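## Task

Lift the stand's post four holes above where it now sits (roughly 15 cm) and lock it there with the spring pin. While the pin is pulled, the post falls unless supported: letting it fall, or bringing it down quickly even while supported, counts as failure. When finished, release the post and move the robot away. Any robot that topples or is left leaning also means failure.

## Robot and tools

Setup. Two identical Hello Robot Stretch 4 robots, r1 and r2, share the scene. Each has an omni-wheel base, a lift running up a mast, an arm that telescopes forward, a three-joint wrist (yaw, pitch, roll) and a two-finger gripper. The stand's post is held in a hole by a spring pin with a pull knob; pulling the pin frees the post, which then falls unless a gripper holds it. A sensible plan: one robot grips and supports the post, the other pulls the pin; raise the post gently by the required hole count, let the pin snap back, then release and back off.

Frames. Each robot reports in its own base frame: origin on the floor below the base centre, x forward, y left, z up. The odometry frame is that base frame as it was at scene start. hand_pose is the point between the fingers, 0.015 m behind their tips, in the base frame, and may be slightly wrong. Neither robot knows where the other is; only images, lidar_m and wrist_depth_mm reveal that.

execute_actions. Argument "actions" is a list holding one action or nothing (an empty list simply reports state and images). The action is an object keyed by "r1" and/or "r2". Under a robot key: "base", "joints", both, plus optional "pace" and "contact_limits"; or "end_of_arm" by itself.
- base: exactly one relative move from the robot's current spot (as last reported): {"translate_m": d} metres straight, forward positive, -2 to 2; {"strafe_m": d} metres sideways, left positive, -2 to 2; {"rotate_rad": d} turn in place, counter-clockwise positive, -3.2 to 3.2.
- joints: absolute targets by name, any subset: lift_m 0 to 1.2 m (height of the lift); arm_m 0 to 0.55 m (extension); wrist_yaw_rad -1.134 to 4.276 (0 straight ahead, positive to the left, about 3.14 tucked back); wrist_pitch_rad -1.117 to 4.259 (0 level, 1.57 pointing down); wrist_roll_rad -1.117 to 4.259 (0 fingers level, positive turns clockwise viewed from behind); gripper_m 0 to 0.08 m (finger gap). Joint targets outside a range get clipped and flagged; any other bad value rejects the whole call.
- pace: "slow", "default", "fast" or "max" (base up to 0.1/0.3/0.4/0.6 m/s, slower when the lift is high).
- contact_limits: {"arm_m": x}, x from 0 (gentlest) to 0.75 (firmest), default 0.5; the arm halts when it pushes harder than that.
- end_of_arm: "enable_torque" revives a wrist or gripper motor that shut itself off.
All motions in one action begin together. A joint or robot omitted from an action may keep pushing toward an earlier target. No action runs past 15 s. Optional "cameras": list of names (r1_head_camera, r1_head_left_camera, r1_head_right_camera, r1_wrist_camera, same for r2, or "all"); omitted or null gives all, [] gives none.

wait: {"seconds": 0 to 10}; commands nothing new and returns state and images. zoom_image: {"camera": name, "region": [x0, y0, x1, y1]} in pixels of that camera's latest image, top-left origin, at most 504 by 504. read_manual: licence texts only. finished_scene: {"scene": n} closes the current scene for good and reports success; the post must already be pinned and released.

Results. base_status and joint_status: "done", "off_target" (stopped short, may still push), "contact_stop_at_<key>" (hit something; that part goes slack, so a lift carrying weight can sink), "limit_stop_at_<name>" (e.g. own_body, or tilt beyond 6 degrees, after which lift, arm and wheels go limp), "time_out", "torque_fault" (wrist or gripper motor limp until enable_torque). on_its_own lists things not commanded this call; "held at" is a target, not a position. A stop in one call cancels the remaining tool calls of that reply. lidar_m: 12 distances in metres, 30-degree sectors starting straight ahead and going counter-clockwise (4th left, 7th behind, 10th right); "-" means nothing seen or closer than 0.25 m. wrist_depth_mm: 7x7 grid of depths, 100 to 2000 mm. base_odometry counts wheel rotation (slip included); if turned_by_wheels and turned_by_imu differ by more than about 0.1 rad, something was hit or slipped. base_tilt in degrees, forward and right positive. motor_effort: percent of maximum, peak in brackets; a gripper_m effort away from 0 means the fingers are squeezing. After gripping, "off_target" on gripper_m usually means something is held.

Gripping. Command a gap below the object's width to squeeze. Keep gripper effort well under about 50, or the gripper motor cuts out and may let go.

Cautions. Never let the post fall or descend fast. Robots must not press into each other; once bases touch, further driving is dangerous, and equal commands can give travel differences up to about 3 cm per metre. Avoid turning or driving with heavy loads at arm_m above 0.2, strong sustained pushes with a high gripper, and rolled wrists tilted up (self-collision). To unfold at the start, send lift_m 0.4 together with wrist_yaw_rad 0. Shorter robot motion is better; thinking time passes while the robots hold their last command.

Each tool is called after "Emit:" as a command line: name --argument value for each argument, lists and objects as JSON in quotes; but a table of rows of numbers goes row by row, as --pt "numbers of a row", without its own name.

## Session

I'll start by looking at the scene.

Emit:
execute_actions --actions '[]'

Scene clock: 0.00 s.
r1.base_odometry: x=+0.000 y=+0.000 heading=+0.000 (m, m, rad; r1's odometry frame)
r1.turned_by_wheels: +0.000 (rad since the last result)
r1.turned_by_imu: +0.000 (rad since the last result)
r1.base_tilt: forward=+0.3 right=+0.3 (deg)
r1.lidar_m: 1.92 1.25 1.17 1.18 1.37 1.25 1.27 1.62 3.49 2.60 3.76 3.48
r1.base_status: not commanded
r1.joint_positions: lift_m=+0.169 arm_m=+0.001 wrist_yaw_rad=+3.075 wrist_pitch_rad=-0.014 wrist_roll_rad=-0.016 gripper_m=+0.040
r1.joint_status: not commanded
r1.motor_effort: lift_m=+21 arm_m=+0 wrist_yaw_rad=-1 wrist_pitch_rad=-8 wrist_roll_rad=+0 gripper_m=-2 wheel_0=+0 wheel_1=+0 wheel_2=+0 (%)
r1.hand_pose: x=-0.0350 y=+0.1013 z=+0.3499 quat_wxyz=(+0.033, +0.007, -0.008, +0.999) (m; r1's base frame)
r1.wrist_depth_mm: - 142 1537 1464 1366 1255 1160 / - 131 274 1430 1336 1255 1160 / 109 143 218 1464 1366 1255 1160 / 142 161 1576 1499 1336 1229 1160 / 1863 1756 1576 1464 1336 1255 1160 / 1229 1281 142 1336 1118 1205 1138 / 917 - - 991 - - 976
r2.base_odometry: x=+0.000 y=+0.000 heading=+0.000 (m, m, rad; r2's odometry frame)
r2.turned_by_wheels: +0.000 (rad since the last result)
r2.turned_by_imu: +0.000 (rad since the last result)
r2.base_tilt: forward=+0.9 right=+0.2 (deg)
r2.lidar_m: 0.97 0.99 0.86 0.88 1.08 1.96 - 4.36 3.88 1.75 1.11 0.97
r2.base_status: not commanded
r2.joint_positions: lift_m=+0.236 arm_m=-0.002 wrist_yaw_rad=+3.038 wrist_pitch_rad=-0.013 wrist_roll_rad=-0.008 gripper_m=+0.040
r2.joint_status: not commanded
r2.motor_effort: lift_m=+22 arm_m=-1 wrist_yaw_rad=-1 wrist_pitch_rad=-10 wrist_roll_rad=+1 gripper_m=-2 wheel_0=+0 wheel_1=+0 wheel_2=+0 (%)
r2.hand_pose: x=-0.0337 y=+0.1089 z=+0.4169 quat_wxyz=(+0.052, +0.006, -0.004, +0.999) (m; r2's base frame)
r2.wrist_depth_mm: - 145 - - - - 1983 / - 124 183 - - - 1921 / - 129 181 - - - 1983 / 144 146 - - - - 1983 / - - - - - - 1863 / 1336 1430 149 1366 1281 1537 1537 / 976 - - 1078 142 - 1078
pictures: r1_head_camera, r1_head_left_camera, r1_head_right_camera, r1_wrist_camera, r2_head_camera, r2_head_left_camera, r2_head_right_camera, r2_wrist_camera
Images, in order (width x height): r1_head_camera 420x560, r1_head_left_camera 420x672, r1_head_right_camera 420x672, r1_wrist_camera 616x392, r2_head_camera 420x560, r2_head_left_camera 420x672, r2_head_right_camera 420x672, r2_wrist_camera 616x392.

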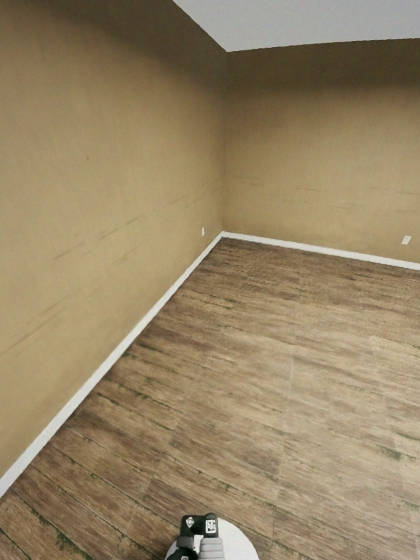

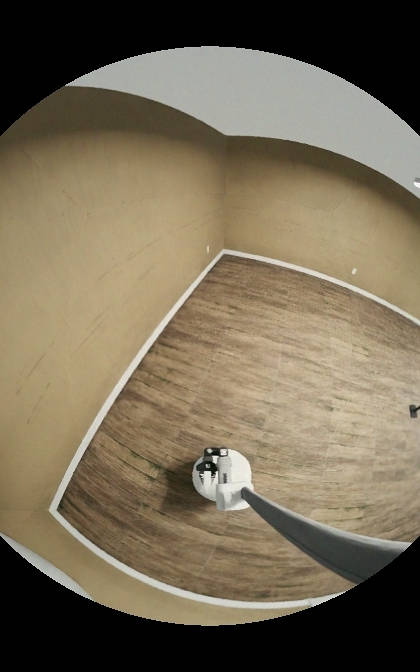

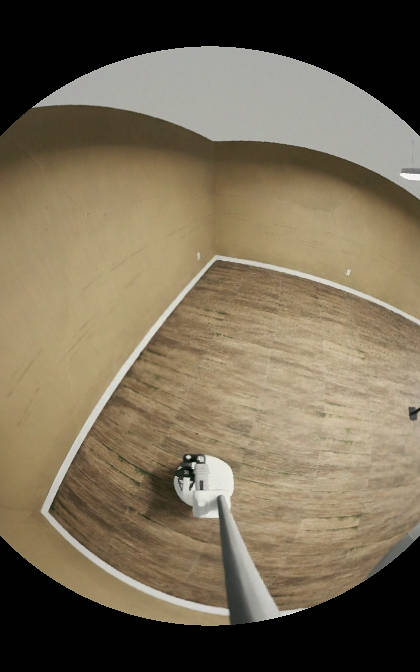

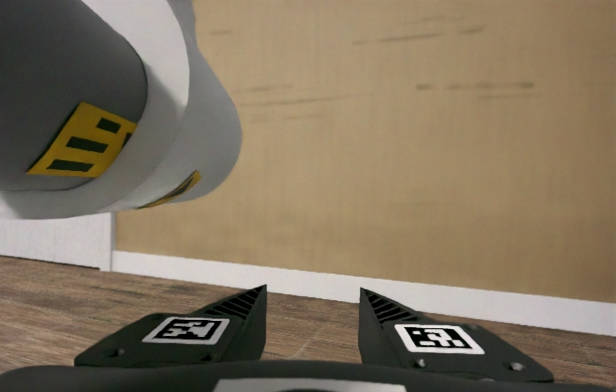

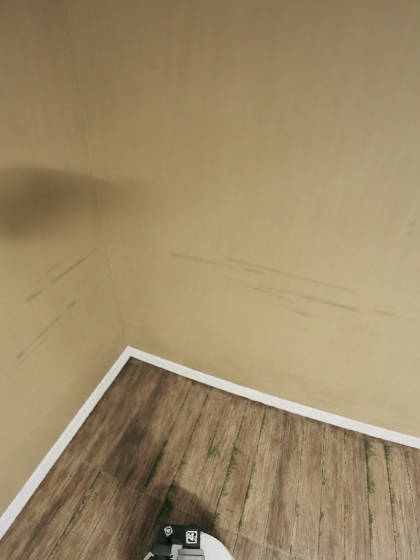

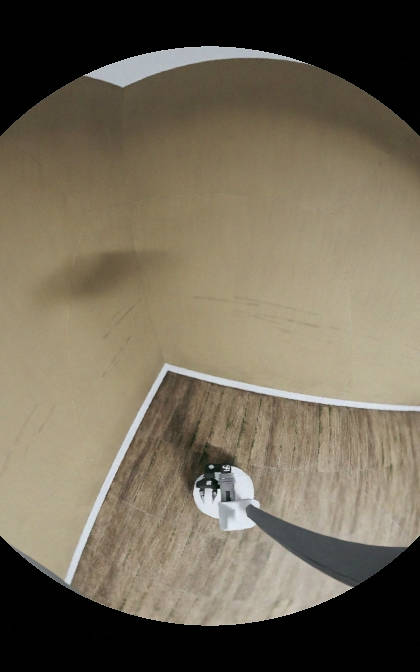

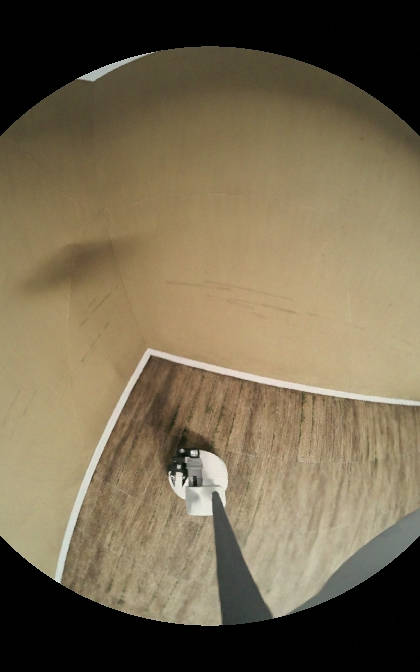

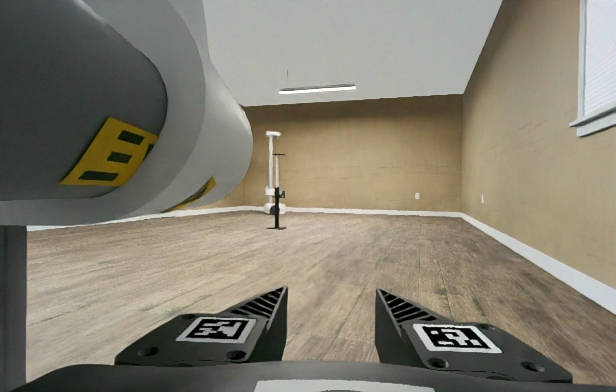

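Emit:
zoom_image --camera "r2_wrist_camera" --region '[230, 120, 330, 240]'

Region (230, 120, 330, 240) of r2_wrist_camera's 616x392 image, scaled by 4.200.

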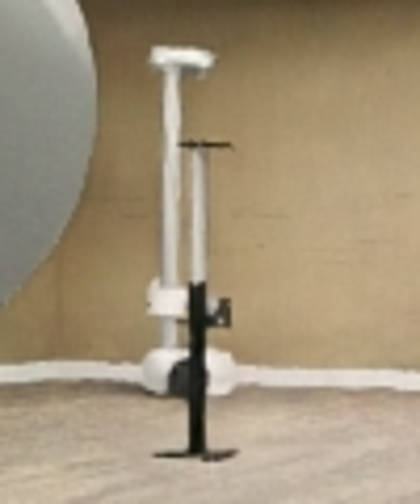

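Emit:
execute_actions --actions '[{"r1": {"base": {"rotate_rad": -1.6}, "pace": "max"}, "r2": {"base": {"rotate_rad": -3.134}, "pace": "max"}}]' --cameras '["r1_head_camera", "r2_head_camera"]'

Scene clock: 36.33 s.
r1.base_odometry: x=+0.000 y=+0.000 heading=-1.600 (m, m, rad; r1's odometry frame)
r1.turned_by_wheels: -1.600 (rad since the last result)
r1.turned_by_imu: -1.620 (rad since the last result)
r1.base_tilt: forward=+0.2 right=+0.5 (deg)
r1.lidar_m: 2.58 3.82 3.47 1.97 1.28 1.13 1.16 1.40 1.25 1.27 1.60 3.22
r1.base_status: done
r1.joint_positions: lift_m=+0.169 arm_m=+0.001 wrist_yaw_rad=+3.075 wrist_pitch_rad=-0.014 wrist_roll_rad=-0.016 gripper_m=+0.040
r1.joint_status: not commanded
r1.motor_effort: lift_m=+21(21) arm_m=+0(1) wrist_yaw_rad=-1(1) wrist_pitch_rad=-8(8) wrist_roll_rad=+0(0) gripper_m=-2(2) wheel_0=+1(8) wheel_1=+0(13) wheel_2=+0(9) (%)
r1.hand_pose: x=-0.0350 y=+0.1014 z=+0.3499 quat_wxyz=(+0.033, +0.007, -0.008, +0.999) (m; r1's base frame)
r1.wrist_depth_mm: - 142 1397 1336 1229 1160 1098 / - 131 276 1336 1229 1160 1078 / 109 143 220 1336 1229 1138 1078 / 142 161 1430 1366 1255 1182 1098 / 1464 1576 1430 1366 1255 1182 1118 / 1255 1281 142 1281 1118 1160 1098 / 917 - - 991 - - 976
r2.base_odometry: x=+0.000 y=+0.000 heading=-3.134 (m, m, rad; r2's odometry frame)
r2.turned_by_wheels: -3.134 (rad since the last result)
r2.turned_by_imu: -3.085 (rad since the last result)
r2.base_tilt: forward=+0.9 right=+0.1 (deg)
r2.lidar_m: 6.92 4.33 3.89 1.76 1.09 0.97 0.97 0.98 0.85 0.88 1.07 1.97
r2.base_status: done
r2.joint_positions: lift_m=+0.236 arm_m=-0.002 wrist_yaw_rad=+3.038 wrist_pitch_rad=-0.013 wrist_roll_rad=-0.008 gripper_m=+0.040
r2.joint_status: not commanded
r2.motor_effort: lift_m=+22(22) arm_m=-1(1) wrist_yaw_rad=-1(1) wrist_pitch_rad=-10(10) wrist_roll_rad=+0(0) gripper_m=+0(0) wheel_0=+0(9) wheel_1=-1(11) wheel_2=-1(10) (%)
r2.hand_pose: x=-0.0336 y=+0.1089 z=+0.4169 quat_wxyz=(+0.052, +0.006, -0.004, +0.999) (m; r2's base frame)
r2.wrist_depth_mm: - 145 1160 1118 1025 976 917 / - 125 184 1118 1042 960 917 / - 129 182 1118 1042 976 904 / 145 146 1182 1138 1060 976 917 / 1025 1255 1205 1098 1025 976 917 / 1042 1229 149 1098 1008 960 904 / 976 - - 1078 143 - 917
pictures: r1_head_camera, r2_head_camera
Images, in order (width x height): r1_head_camera 420x560, r2_head_camera 420x560.

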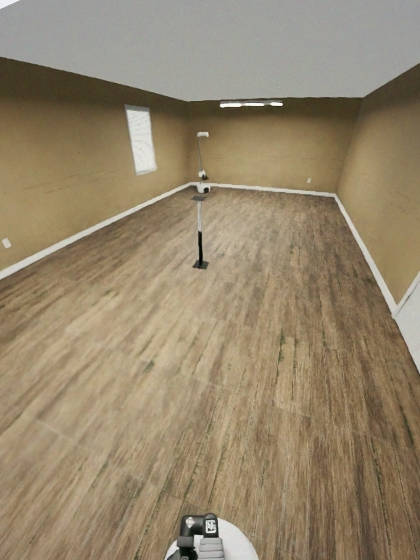

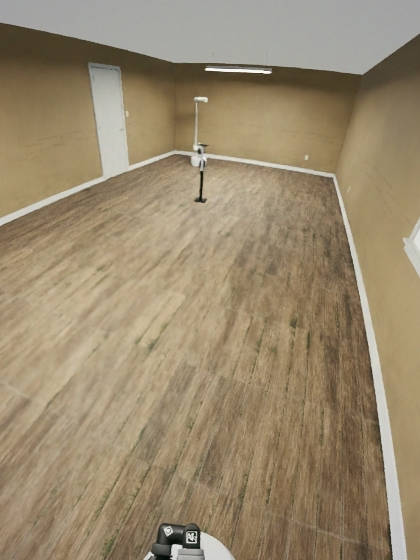

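Emit:
zoom_image --camera "r1_head_camera" --region '[160, 185, 240, 280]'

Emit:
execute_actions --actions '[{"r1": {"base": {"translate_m": 1.5}, "joints": {"lift_m": 0.4, "wrist_yaw_rad": 0.0, "gripper_m": 0.08}, "pace": "max"}, "r2": {"base": {"translate_m": 2.0}, "pace": "max"}}]' --cameras '["r1_head_camera", "r1_wrist_camera", "r2_head_camera"]'

Region (160, 185, 240, 280) of r1_head_camera's 420x560 image, scaled by 5.305, with more detail than that image has; it fills the left 424 columns of this view, and the rest is white.

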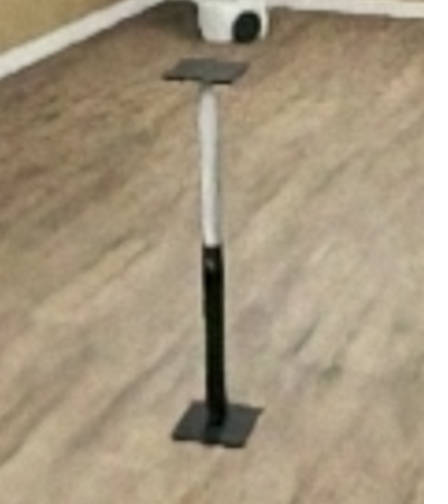

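Scene clock: 47.67 s.
r1.base_odometry: x=-0.043 y=-1.499 heading=-1.600 (m, m, rad; r1's odometry frame)
r1.turned_by_wheels: +0.000 (rad since the last result)
r1.turned_by_imu: +0.000 (rad since the last result)
r1.base_tilt: forward=+0.3 right=+0.5 (deg)
r1.lidar_m: 1.08 3.20 2.91 2.96 2.80 2.55 2.57 1.99 1.77 1.80 2.25 4.62
r1.base_status: done
r1.joint_positions: lift_m=+0.400 arm_m=+0.001 wrist_yaw_rad=+0.000 wrist_pitch_rad=-0.014 wrist_roll_rad=-0.016 gripper_m=+0.080
r1.joint_status: all done
r1.motor_effort: lift_m=+21(27) arm_m=+0(1) wrist_yaw_rad=-2(6) wrist_pitch_rad=-9(9) wrist_roll_rad=+0(1) gripper_m=-1(2) wheel_0=-1(7) wheel_1=-1(7) wheel_2=+1(14) (%)
r1.hand_pose: x=+0.3841 y=-0.0874 z=+0.5812 quat_wxyz=(+1.000, -0.008, -0.007, +0.000) (m; r1's base frame)
r1.wrist_depth_mm: - - - - - - - / - - - - - - - / - - - - - - - / - - - - - - - / - - - - - - - / 1921 1983 946 - 1863 - - / - - 544 1537 1397 - -
r2.base_odometry: x=-2.000 y=-0.015 heading=-3.134 (m, m, rad; r2's odometry frame)
r2.turned_by_wheels: +0.000 (rad since the last result)
r2.turned_by_imu: -0.007 (rad since the last result)
r2.base_tilt: forward=+0.9 right=+0.2 (deg)
r2.lidar_m: 2.36 3.62 3.22 3.25 3.21 2.87 2.77 1.69 1.48 1.49 1.86 3.51
r2.base_status: done
r2.joint_positions: lift_m=+0.236 arm_m=-0.002 wrist_yaw_rad=+3.038 wrist_pitch_rad=-0.013 wrist_roll_rad=-0.008 gripper_m=+0.040
r2.joint_status: not commanded
r2.motor_effort: lift_m=+22(22) arm_m=-1(1) wrist_yaw_rad=-1(1) wrist_pitch_rad=-9(10) wrist_roll_rad=+0(1) gripper_m=+0(1) wheel_0=-2(6) wheel_1=-2(4) wheel_2=+1(16) (%)
r2.hand_pose: x=-0.0336 y=+0.1089 z=+0.4169 quat_wxyz=(+0.052, +0.006, -0.004, +0.999) (m; r2's base frame)
r2.wrist_depth_mm: - 145 - - - - - / - 124 183 - - - - / - 129 183 - - - - / 144 146 - - - - - / 1708 - - - - - - / 1308 1464 150 1366 1255 1537 1537 / 976 - - 1078 142 - 1098
pictures: r1_head_camera, r1_wrist_camera, r2_head_camera
camera_calibration (this result's frames):
r1_wrist_camera: T_world_to_cam=[[0.0177145, -0.998484, 0.0521172, -0.119346], [-0.00558077, -0.0522233, -0.99862, 0.628767], [0.999828, 0.0173992, -0.00649741, -0.226172], [0, 0, 0, 1]] pos_world=[0.231756, -0.0823937, 0.63265]
Images, in order (width x height): r1_head_camera 420x560, r1_wrist_camera 616x392, r2_head_camera 420x560.

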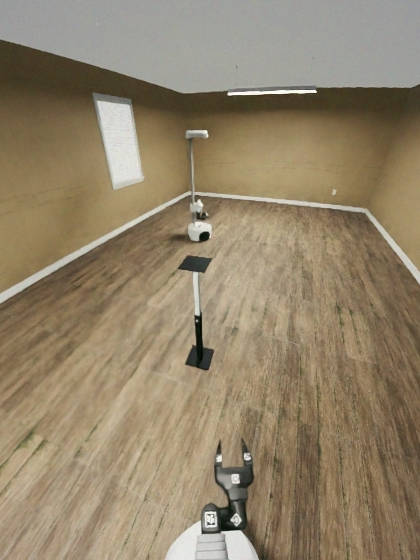

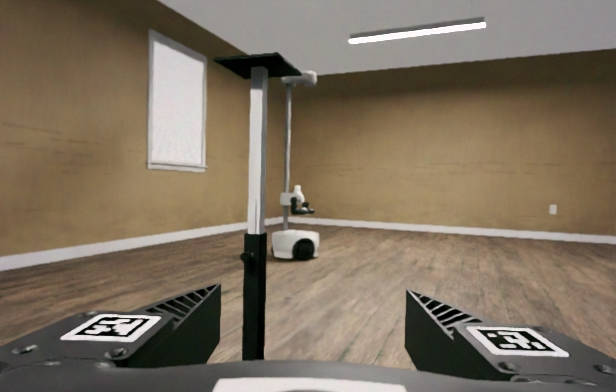

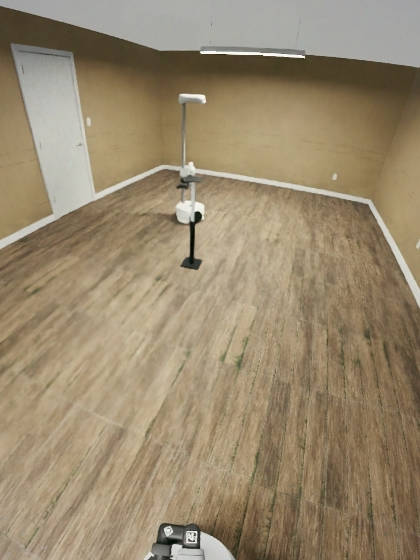

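Emit:
zoom_image --camera "r1_wrist_camera" --region '[210, 190, 310, 300]'

Emit:
zoom_image --camera "r1_head_camera" --region '[150, 245, 250, 380]'

Emit:
zoom_image --camera "r1_wrist_camera" --region '[190, 40, 330, 250]'

Region (210, 190, 310, 300) of r1_wrist_camera's 616x392 image, scaled by 4.582; it fills the left 458 columns of this view, and the rest is white.

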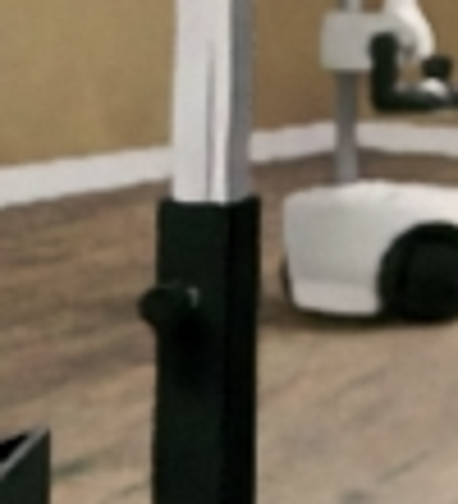

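Region (150, 245, 250, 380) of r1_head_camera's 420x560 image, scaled by 3.733, with more detail than that image has; it fills the left 373 columns of this view, and the rest is white.

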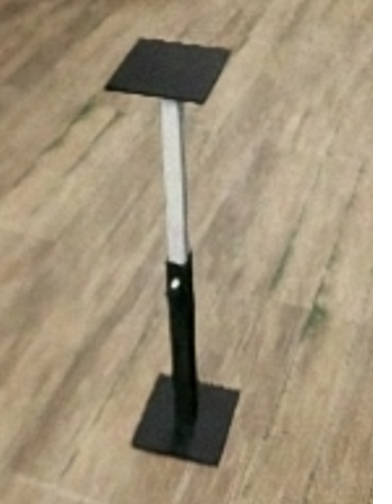

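Region (190, 40, 330, 250) of r1_wrist_camera's 616x392 image, scaled by 2.400.

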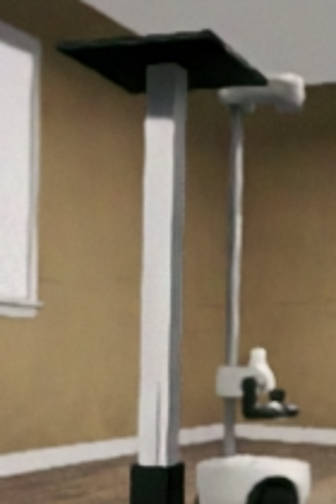

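Emit:
execute_actions --actions '[{"r1": {"base": {"translate_m": 0.55}, "joints": {"lift_m": 0.29, "wrist_pitch_rad": 0.0, "wrist_roll_rad": 0.0}, "pace": "max"}, "r2": {"base": {"translate_m": 1.75}, "joints": {"lift_m": 0.52, "wrist_yaw_rad": 0.0, "gripper_m": 0.08, "wrist_roll_rad": 0.0}, "pace": "max"}}]' --cameras '["r1_head_camera", "r1_wrist_camera", "r2_head_camera", "r2_wrist_camera"]'

Scene clock: 160.80 s.
r1.base_odometry: x=-0.059 y=-2.049 heading=-1.600 (m, m, rad; r1's odometry frame)
r1.turned_by_wheels: +0.000 (rad since the last result)
r1.turned_by_imu: -0.001 (rad since the last result)
r1.base_tilt: forward=+0.2 right=+0.3 (deg)
r1.lidar_m: 0.53 0.98 2.73 2.74 3.37 3.05 3.09 2.21 1.97 2.01 2.54 5.12
r1.base_status: done
r1.joint_positions: lift_m=+0.290 arm_m=+0.001 wrist_yaw_rad=+0.000 wrist_pitch_rad=+0.003 wrist_roll_rad=+0.000 gripper_m=+0.080
r1.joint_status: all done
r1.motor_effort: lift_m=+20(20) arm_m=+0(0) wrist_yaw_rad=-3(2) wrist_pitch_rad=-8(14) wrist_roll_rad=+0(3) gripper_m=+0(0) wheel_0=-1(6) wheel_1=-1(6) wheel_2=+1(12) (%)
r1.hand_pose: x=+0.3841 y=-0.0874 z=+0.4677 quat_wxyz=(+1.000, +0.000, +0.001, +0.000) (m; r1's base frame)
r1.wrist_depth_mm: - - - - - - - / - 788 976 - - - - / - - - - - - - / - - - - - - - / - - 1308 - - - - / 1537 382 384 1366 1464 1618 1576 / - - 530 1160 1118 - -
r2.base_odometry: x=-3.750 y=-0.028 heading=-3.135 (m, m, rad; r2's odometry frame)
r2.turned_by_wheels: +0.000 (rad since the last result)
r2.turned_by_imu: -0.008 (rad since the last result)
r2.base_tilt: forward=+0.8 right=+0.2 (deg)
r2.lidar_m: 0.60 0.63 2.66 2.68 3.22 4.53 3.80 2.35 2.09 2.09 2.54 4.23
r2.base_status: done
r2.joint_positions: lift_m=+0.520 arm_m=-0.002 wrist_yaw_rad=+0.000 wrist_pitch_rad=-0.013 wrist_roll_rad=+0.000 gripper_m=+0.080
r2.joint_status: all done
r2.motor_effort: lift_m=+25(30) arm_m=-1(1) wrist_yaw_rad=-2(8) wrist_pitch_rad=-10(10) wrist_roll_rad=+1(3) gripper_m=-1(0) wheel_0=-2(9) wheel_1=-2(7) wheel_2=+0(14) (%)
r2.hand_pose: x=+0.3815 y=-0.0874 z=+0.7007 quat_wxyz=(+1.000, +0.000, -0.007, +0.000) (m; r2's base frame)
r2.wrist_depth_mm: - 424 - - - - - / - 466 - - - - - / - - - - - - - / - - - - - - - / - - 1182 - - - - / - 452 154 - - - - / 1708 - 132 1756 1756 117 -
pictures: r1_head_camera, r1_wrist_camera, r2_head_camera, r2_wrist_camera
camera_calibration (this result's frames):
r1_wrist_camera: T_world_to_cam=[[0.0185038, -0.999181, 0.035992, -0.106262], [-0.0223793, -0.036403, -0.999087, 0.523453], [0.999578, 0.0176814, -0.0230346, -0.219072], [0, 0, 0, 1]] pos_world=[0.23266, -0.0832461, 0.521753]
r2_wrist_camera: T_world_to_cam=[[0.051727, -0.998253, 0.0285436, -0.116881], [0.0168258, -0.0277066, -0.999474, 0.748279], [0.99852, 0.0521801, 0.0153633, -0.23598], [0, 0, 0, 1]] pos_world=[0.229086, -0.0836312, 0.754848]
Images, in order (width x height): r1_head_camera 420x560, r1_wrist_camera 616x392, r2_head_camera 420x560, r2_wrist_camera 616x392.

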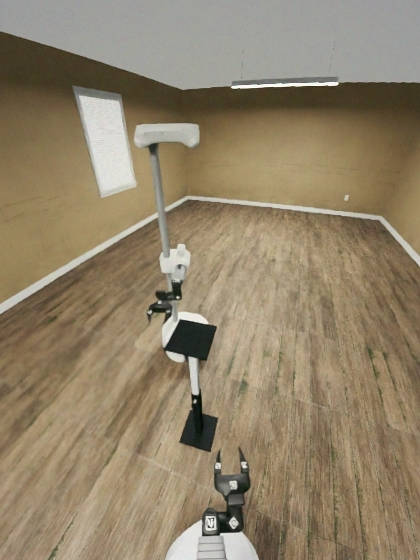

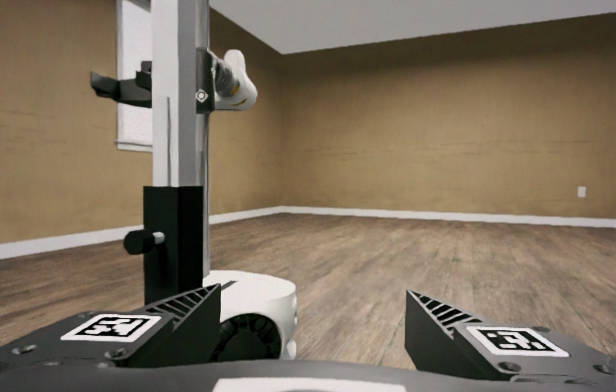

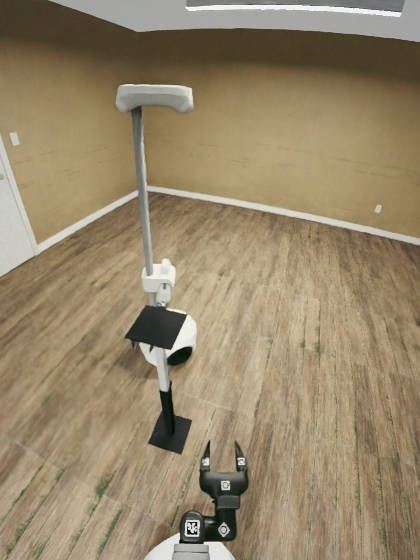

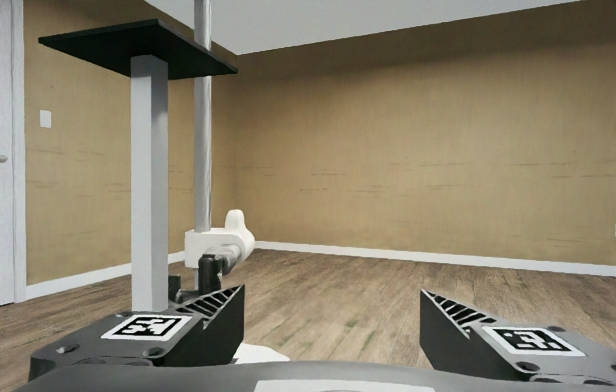

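Emit:
zoom_image --camera "r1_head_camera" --region '[150, 380, 250, 470]'

Emit:
zoom_image --camera "r2_head_camera" --region '[120, 370, 220, 470]'

Emit:
zoom_image --camera "r1_wrist_camera" --region '[100, 170, 230, 290]'

Region (150, 380, 250, 470) of r1_head_camera's 420x560 image, scaled by 5.040, with more detail than that image has; it fills the top 454 rows of this view, and the rest is white.

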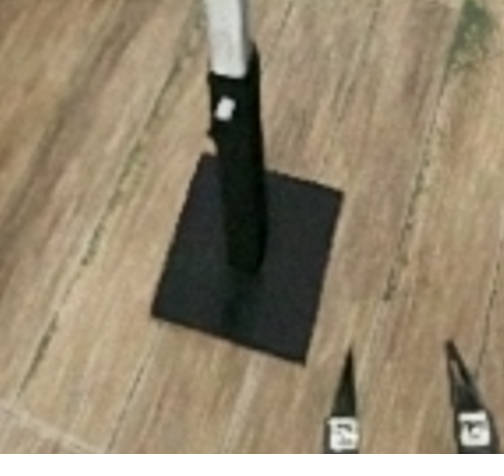

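Region (120, 370, 220, 470) of r2_head_camera's 420x560 image, scaled by 5.040, with more detail than that image has.

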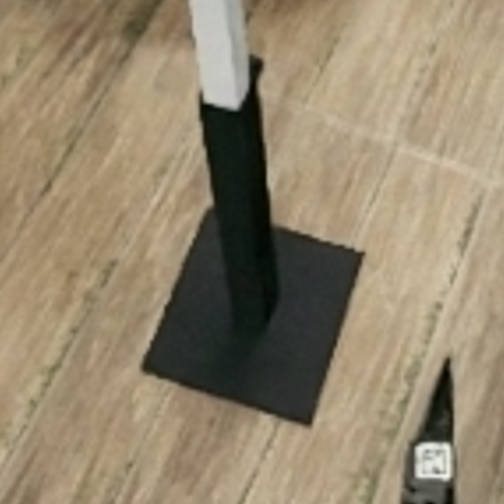

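Region (100, 170, 230, 290) of r1_wrist_camera's 616x392 image, scaled by 3.877; it fills the top 465 rows of this view, and the rest is white.

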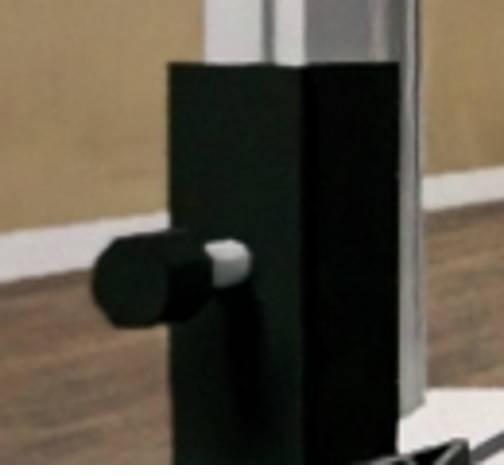

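Emit:
execute_actions --actions '[{"r1": {"base": {"rotate_rad": -0.298}, "pace": "max"}, "r2": {"base": {"rotate_rad": -0.257}, "pace": "max"}}]' --cameras '[]'

Emit:
execute_actions --actions '[{"r1": {"base": {"strafe_m": 0.317}, "pace": "max"}, "r2": {"base": {"strafe_m": 0.412}, "pace": "max"}}]' --cameras '["r1_head_camera", "r1_wrist_camera", "r2_head_camera", "r2_wrist_camera"]'

Scene clock: 213.37 s.
r1.base_odometry: x=-0.059 y=-2.049 heading=-1.898 (m, m, rad; r1's odometry frame)
r1.turned_by_wheels: -0.298 (rad since the last result)
r1.turned_by_imu: -0.302 (rad since the last result)
r1.base_tilt: forward=+0.4 right=+0.4 (deg)
r1.lidar_m: 0.67 0.53 2.79 2.71 2.92 3.13 3.08 2.66 2.04 1.99 2.15 3.14
r1.base_status: done
r1.joint_positions: lift_m=+0.290 arm_m=+0.001 wrist_yaw_rad=+0.000 wrist_pitch_rad=+0.003 wrist_roll_rad=+0.000 gripper_m=+0.080
r1.joint_status: not commanded
r1.motor_effort: lift_m=+21(21) arm_m=-1(0) wrist_yaw_rad=-1(2) wrist_pitch_rad=-8(8) wrist_roll_rad=+2(0) gripper_m=-1(1) wheel_0=+1(5) wheel_1=+0(9) wheel_2=+0(10) (%)
r1.hand_pose: x=+0.3841 y=-0.0874 z=+0.4677 quat_wxyz=(+1.000, +0.000, +0.001, +0.000) (m; r1's base frame)
r1.wrist_depth_mm: - - - - - - - / 991 - - - - - - / - - - - - - - / - - - - - - - / - - - - - - - / 931 917 1336 1576 1464 1576 1618 / - - 654 1229 1118 - -
r2.base_odometry: x=-3.750 y=-0.028 heading=+2.892 (m, m, rad; r2's odometry frame)
r2.turned_by_wheels: -0.257 (rad since the last result)
r2.turned_by_imu: -0.254 (rad since the last result)
r2.base_tilt: forward=+0.8 right=+0.2 (deg)
r2.lidar_m: 4.23 0.60 2.73 2.68 2.84 4.09 - 2.77 2.15 2.10 2.23 3.24
r2.base_status: done
r2.joint_positions: lift_m=+0.520 arm_m=-0.002 wrist_yaw_rad=+0.000 wrist_pitch_rad=-0.013 wrist_roll_rad=+0.000 gripper_m=+0.080
r2.joint_status: not commanded
r2.motor_effort: lift_m=+25(25) arm_m=-1(1) wrist_yaw_rad=-1(1) wrist_pitch_rad=-10(10) wrist_roll_rad=+1(2) gripper_m=-1(2) wheel_0=+1(6) wheel_1=+0(7) wheel_2=+0(8) (%)
r2.hand_pose: x=+0.3815 y=-0.0875 z=+0.7007 quat_wxyz=(+1.000, +0.000, -0.007, +0.000) (m; r2's base frame)
r2.wrist_depth_mm: 1060 - - - - - - / - - - - - - - / - - - - - - - / - - - - - - - / - 1160 - - - - - / 854 - 154 - - - - / 1708 - 132 1756 1708 117 -
pictures: none
No camera images: the call's "cameras" was empty. Leave "cameras" out to get every camera's image.

Scene clock: 215.57 s.
r1.base_odometry: x=+0.241 y=-2.151 heading=-1.898 (m, m, rad; r1's odometry frame)
r1.turned_by_wheels: +0.000 (rad since the last result)
r1.turned_by_imu: +0.001 (rad since the last result)
r1.base_tilt: forward=+0.2 right=+0.4 (deg)
r1.lidar_m: 0.49 3.18 2.45 2.41 2.58 3.09 3.05 3.10 2.35 2.31 2.50 3.63
r1.base_status: done
r1.joint_positions: lift_m=+0.290 arm_m=+0.001 wrist_yaw_rad=+0.000 wrist_pitch_rad=+0.003 wrist_roll_rad=+0.000 gripper_m=+0.080
r1.joint_status: not commanded
r1.motor_effort: lift_m=+21(21) arm_m=+0(0) wrist_yaw_rad=+0(1) wrist_pitch_rad=-9(9) wrist_roll_rad=+1(1) gripper_m=-1(1) wheel_0=+1(11) wheel_1=+0(13) wheel_2=+0(2) (%)
r1.hand_pose: x=+0.3841 y=-0.0874 z=+0.4677 quat_wxyz=(+1.000, +0.000, +0.001, +0.000) (m; r1's base frame)
r1.wrist_depth_mm: - - - 1060 - - - / - - - 634 - - - / - - - - - - - / - - - 340 - - - / - - - 334 - - - / 1576 1576 1397 338 854 1576 1618 / - - 654 338 788 - -
r2.base_odometry: x=-3.852 y=-0.427 heading=+2.892 (m, m, rad; r2's odometry frame)
r2.turned_by_wheels: +0.000 (rad since the last result)
r2.turned_by_imu: -0.002 (rad since the last result)
r2.base_tilt: forward=+0.9 right=+0.3 (deg)
r2.lidar_m: 0.53 3.01 2.31 2.24 2.41 3.45 - 3.30 2.55 2.51 2.67 0.57
r2.base_status: done
r2.joint_positions: lift_m=+0.520 arm_m=-0.002 wrist_yaw_rad=+0.000 wrist_pitch_rad=-0.013 wrist_roll_rad=+0.000 gripper_m=+0.080
r2.joint_status: not commanded
r2.motor_effort: lift_m=+25(25) arm_m=-1(1) wrist_yaw_rad=-1(1) wrist_pitch_rad=-9(9) wrist_roll_rad=+0(2) gripper_m=+0(1) wheel_0=-1(10) wheel_1=-1(11) wheel_2=+0(1) (%)
r2.hand_pose: x=+0.3815 y=-0.0874 z=+0.7007 quat_wxyz=(+1.000, +0.000, -0.007, +0.000) (m; r2's base frame)
r2.wrist_depth_mm: - - - 366 364 - - / - - - - - - - / - - - - - - - / - - - - - - - / - - - - - - - / - - 154 1921 768 - - / 1661 - 132 668 1576 117 -
pictures: r1_head_camera, r1_wrist_camera, r2_head_camera, r2_wrist_camera
camera_calibration (this result's frames):
r1_wrist_camera: T_world_to_cam=[[0.0185045, -0.999181, 0.035992, -0.106262], [-0.0223793, -0.036403, -0.999087, 0.523453], [0.999578, 0.0176822, -0.0230345, -0.219073], [0, 0, 0, 1]] pos_world=[0.232661, -0.083246, 0.521753]
r2_wrist_camera: T_world_to_cam=[[0.0516126, -0.998259, 0.0285438, -0.116862], [0.0168226, -0.0277088, -0.999474, 0.748282], [0.998525, 0.0520656, 0.0153632, -0.235981], [0, 0, 0, 1]] pos_world=[0.229077, -0.083638, 0.754849]
Images, in order (width x height): r1_head_camera 420x560, r1_wrist_camera 616x392, r2_head_camera 420x560, r2_wrist_camera 616x392.

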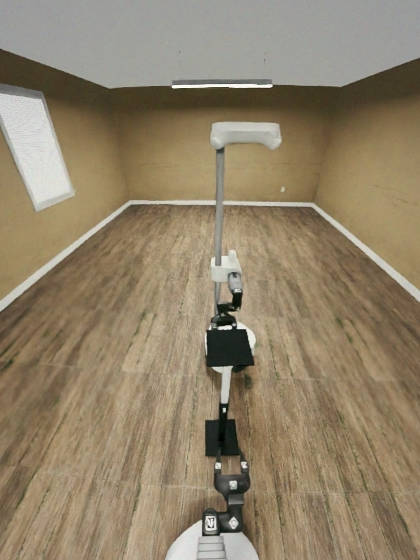

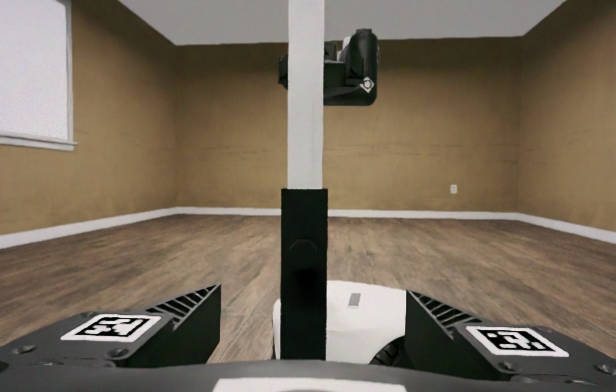

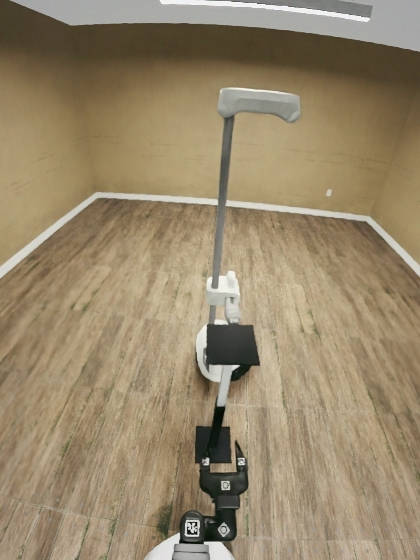

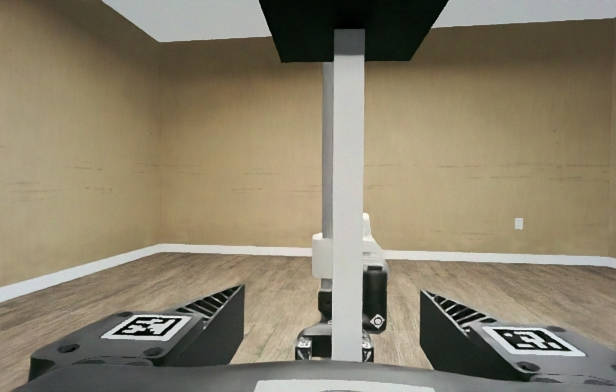

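Emit:
zoom_image --camera "r1_wrist_camera" --region '[200, 170, 420, 330]'

Emit:
zoom_image --camera "r2_wrist_camera" --region '[230, 200, 450, 370]'

Region (200, 170, 420, 330) of r1_wrist_camera's 616x392 image, scaled by 2.291; it fills the top 367 rows of this view, and the rest is white.

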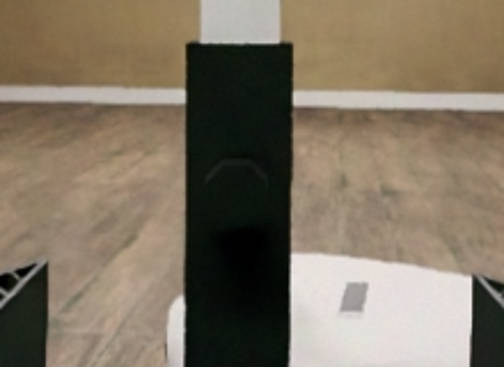

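Region (230, 200, 450, 370) of r2_wrist_camera's 616x392 image, scaled by 2.291; it fills the top 389 rows of this view, and the rest is white.

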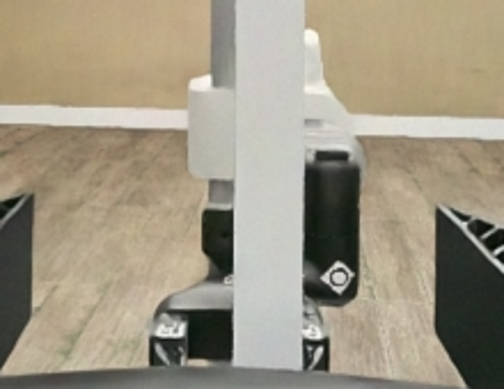

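Emit:
zoom_image --camera "r2_wrist_camera" --region '[240, 0, 470, 100]'

Emit:
zoom_image --camera "r2_head_camera" --region '[170, 310, 290, 500]'

Region (240, 0, 470, 100) of r2_wrist_camera's 616x392 image, scaled by 2.191; it fills the top 219 rows of this view, and the rest is white.

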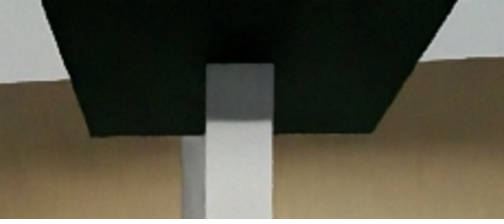

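Region (170, 310, 290, 500) of r2_head_camera's 420x560 image, scaled by 2.653, with more detail than that image has; it fills the left 318 columns of this view, and the rest is white.

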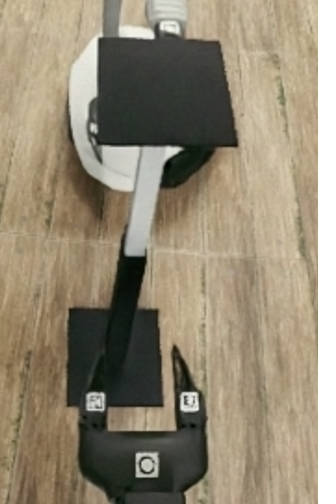

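Emit:
execute_actions --actions '[{"r1": {"base": {"strafe_m": 0.007}, "joints": {"arm_m": 0.13}, "pace": "fast"}, "r2": {"base": {"strafe_m": -0.018}, "joints": {"arm_m": 0.17}, "pace": "fast"}}]' --cameras '["r1_head_camera", "r1_wrist_camera", "r2_wrist_camera"]'

Scene clock: 322.27 s.
r1.base_odometry: x=+0.247 y=-2.153 heading=-1.898 (m, m, rad; r1's odometry frame)
r1.turned_by_wheels: +0.000 (rad since the last result)
r1.turned_by_imu: +0.000 (rad since the last result)
r1.base_tilt: forward=+0.1 right=+0.3 (deg)
r1.lidar_m: 0.48 3.17 2.46 2.40 2.57 3.11 3.04 3.11 2.36 2.31 2.51 0.54
r1.base_status: done
r1.joint_positions: lift_m=+0.290 arm_m=+0.129 wrist_yaw_rad=+0.000 wrist_pitch_rad=+0.003 wrist_roll_rad=+0.000 gripper_m=+0.080
r1.joint_status: all done
r1.motor_effort: lift_m=+20(20) arm_m=+8(7) wrist_yaw_rad=-3(0) wrist_pitch_rad=-8(9) wrist_roll_rad=+0(1) gripper_m=-1(1) wheel_0=+1(6) wheel_1=+1(9) wheel_2=+0(1) (%)
r1.hand_pose: x=+0.5122 y=-0.0874 z=+0.4677 quat_wxyz=(+1.000, +0.000, +0.001, +0.000) (m; r1's base frame)
r1.wrist_depth_mm: - - - 208 477 - - / - - - 209 - - - / - - - 211 - - - / - - - 204 - - - / - - - 205 - - - / 1576 1576 1336 204 854 1618 1618 / - - 661 207 683 - -
r2.base_odometry: x=-3.848 y=-0.410 heading=+2.892 (m, m, rad; r2's odometry frame)
r2.turned_by_wheels: +0.000 (rad since the last result)
r2.turned_by_imu: -0.002 (rad since the last result)
r2.base_tilt: forward=+0.8 right=+0.2 (deg)
r2.lidar_m: 0.54 3.05 2.33 2.27 2.42 3.47 - 3.31 2.56 2.49 2.65 3.81
r2.base_status: done
r2.joint_positions: lift_m=+0.520 arm_m=+0.169 wrist_yaw_rad=+0.000 wrist_pitch_rad=-0.013 wrist_roll_rad=+0.000 gripper_m=+0.080
r2.joint_status: all done
r2.motor_effort: lift_m=+25(25) arm_m=+6(8) wrist_yaw_rad=-2(0) wrist_pitch_rad=-9(10) wrist_roll_rad=+0(1) gripper_m=-1(0) wheel_0=-1(9) wheel_1=+2(7) wheel_2=+0(1) (%)
r2.hand_pose: x=+0.5526 y=-0.0874 z=+0.7007 quat_wxyz=(+1.000, +0.000, -0.007, +0.000) (m; r2's base frame)
r2.wrist_depth_mm: - - - 198 - - - / - - - 200 - - - / - - - 200 - - - / - - - 202 - - - / - - - 201 - - - / - - 154 202 569 - - / 1708 - 132 203 477 117 -
pictures: r1_head_camera, r1_wrist_camera, r2_wrist_camera
camera_calibration (this result's frames):
r1_wrist_camera: T_world_to_cam=[[0.0186805, -0.99918, 0.0359233, -0.108653], [-0.0223335, -0.0363376, -0.99909, 0.526314], [0.999576, 0.0178612, -0.022994, -0.34713], [0, 0, 0, 1]] pos_world=[0.360767, -0.0832389, 0.521756]
r2_wrist_camera: T_world_to_cam=[[0.0518205, -0.99825, 0.0284727, -0.12571], [0.0168411, -0.0276334, -0.999476, 0.745406], [0.998514, 0.0522729, 0.0153797, -0.40675], [0, 0, 0, 1]] pos_world=[0.400107, -0.0836296, 0.75485]
Images, in order (width x height): r1_head_camera 420x560, r1_wrist_camera 616x392, r2_wrist_camera 616x392.

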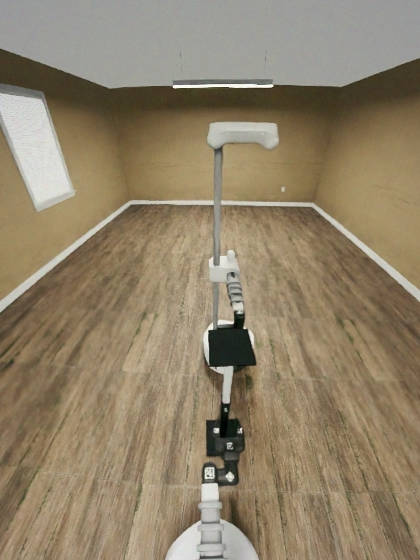

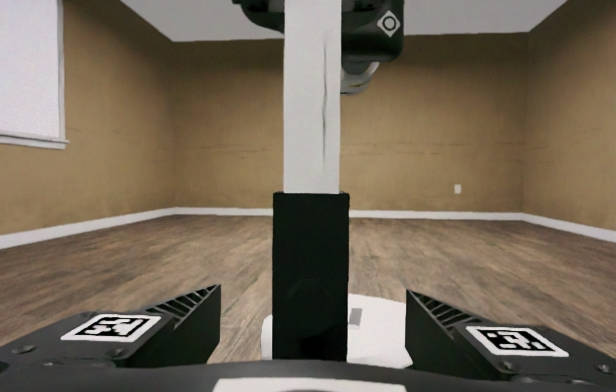

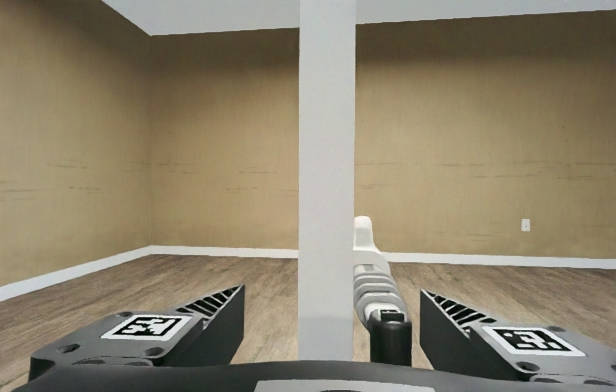

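Emit:
zoom_image --camera "r1_wrist_camera" --region '[210, 250, 420, 370]'

Emit:
zoom_image --camera "r2_wrist_camera" --region '[230, 250, 440, 370]'

Emit:
zoom_image --camera "r1_head_camera" --region '[190, 380, 270, 470]'

Region (210, 250, 420, 370) of r1_wrist_camera's 616x392 image, scaled by 2.400; it fills the top 288 rows of this view, and the rest is white.

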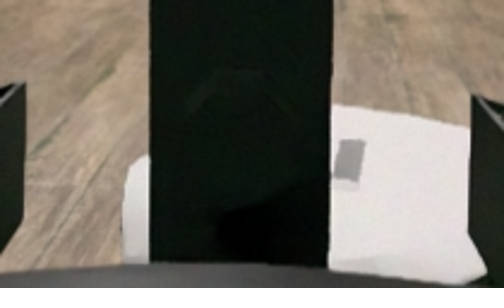

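Region (230, 250, 440, 370) of r2_wrist_camera's 616x392 image, scaled by 2.400; it fills the top 288 rows of this view, and the rest is white.

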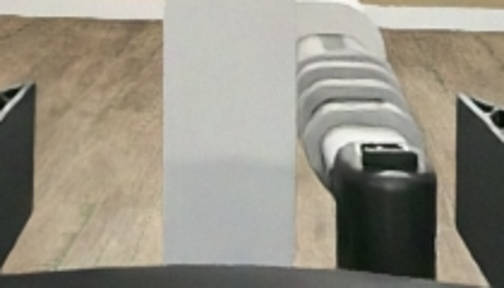

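Region (190, 380, 270, 470) of r1_head_camera's 420x560 image, scaled by 5.600, with more detail than that image has.

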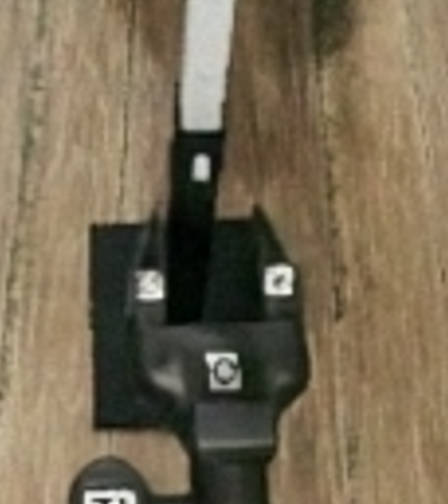

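Emit:
execute_actions --actions '[{"r1": {"joints": {"arm_m": 0.157, "gripper_m": 0.04}, "pace": "fast"}, "r2": {"base": {"strafe_m": 0.007}, "joints": {"arm_m": 0.252, "wrist_yaw_rad": -0.011}, "pace": "fast"}}]' --cameras '["r1_head_camera", "r1_wrist_camera", "r2_wrist_camera"]'

Scene clock: 359.63 s.
r1.base_odometry: x=+0.247 y=-2.153 heading=-1.898 (m, m, rad; r1's odometry frame)
r1.turned_by_wheels: +0.000 (rad since the last result)
r1.turned_by_imu: +0.000 (rad since the last result)
r1.base_tilt: forward=+0.3 right=+0.5 (deg)
r1.lidar_m: 0.50 3.15 2.45 2.40 2.58 3.10 3.04 3.08 2.34 2.30 2.51 0.52
r1.base_status: not commanded
r1.joint_positions: lift_m=+0.290 arm_m=+0.156 wrist_yaw_rad=+0.000 wrist_pitch_rad=+0.003 wrist_roll_rad=+0.000 gripper_m=+0.040
r1.joint_status: all done
r1.motor_effort: lift_m=+20(20) arm_m=+8(11) wrist_yaw_rad=-2(2) wrist_pitch_rad=-8(9) wrist_roll_rad=+1(0) gripper_m=-4(4) wheel_0=+1(0) wheel_1=+1(1) wheel_2=+0(0) (%)
r1.hand_pose: x=+0.5392 y=-0.0874 z=+0.4677 quat_wxyz=(+1.000, +0.000, +0.001, +0.000) (m; r1's base frame)
r1.wrist_depth_mm: - - - 181 387 - - / - - - 182 - - - / - - - 183 - - - / - - - 176 - - - / - - - 177 - - - / 1537 1537 144 178 798 1618 1618 / 1160 - - 142 - - 1182
r2.base_odometry: x=-3.849 y=-0.416 heading=+2.891 (m, m, rad; r2's odometry frame)
r2.turned_by_wheels: +0.000 (rad since the last result)
r2.turned_by_imu: -0.002 (rad since the last result)
r2.base_tilt: forward=+0.8 right=+0.2 (deg)
r2.lidar_m: 0.55 3.03 2.31 2.26 2.43 3.48 - 3.31 2.55 2.50 2.65 0.57
r2.base_status: done
r2.joint_positions: lift_m=+0.520 arm_m=+0.251 wrist_yaw_rad=-0.011 wrist_pitch_rad=-0.013 wrist_roll_rad=+0.000 gripper_m=+0.080
r2.joint_status: all done
r2.motor_effort: lift_m=+25(25) arm_m=+6(7) wrist_yaw_rad=-2(5) wrist_pitch_rad=-9(10) wrist_roll_rad=+1(0) gripper_m=-1(0) wheel_0=-2(11) wheel_1=+0(9) wheel_2=-1(0) (%)
r2.hand_pose: x=+0.6336 y=-0.0897 z=+0.7007 quat_wxyz=(+1.000, +0.000, -0.007, -0.005) (m; r2's base frame)
r2.wrist_depth_mm: - - - 118 - - - / - - - 118 - - - / - - - 119 - - - / - - - 120 - - - / - - - 120 - - - / - - 154 120 164 - - / 1661 - 132 121 370 117 -
pictures: r1_head_camera, r1_wrist_camera, r2_wrist_camera
camera_calibration (this result's frames):
r1_wrist_camera: T_world_to_cam=[[0.0186178, -0.999181, 0.0359231, -0.109137], [-0.0223179, -0.0363357, -0.99909, 0.526911], [0.999578, 0.0177992, -0.0229761, -0.374114], [0, 0, 0, 1]] pos_world=[0.387747, -0.0832427, 0.521757]
r2_wrist_camera: T_world_to_cam=[[0.0408257, -0.998761, 0.028472, -0.125319], [0.016559, -0.0278155, -0.999476, 0.744144], [0.999029, 0.0412758, 0.0154029, -0.488851], [0, 0, 0, 1]] pos_world=[0.481171, -0.0842877, 0.754852]
Images, in order (width x height): r1_head_camera 420x560, r1_wrist_camera 616x392, r2_wrist_camera 616x392.

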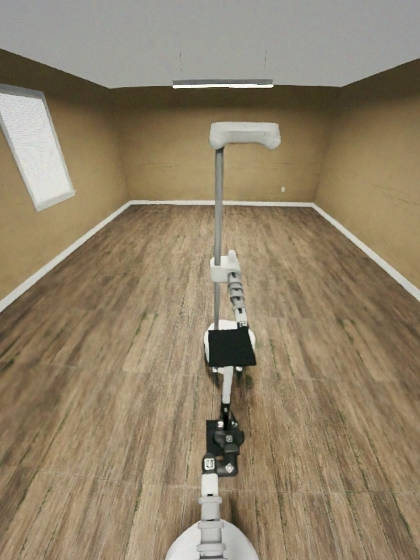

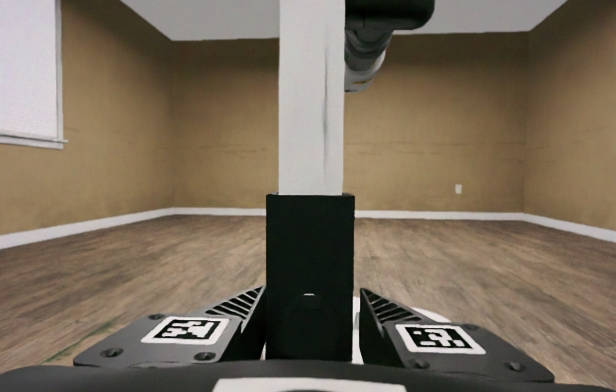

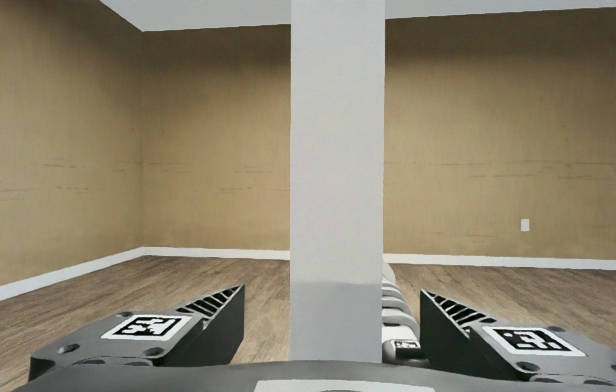

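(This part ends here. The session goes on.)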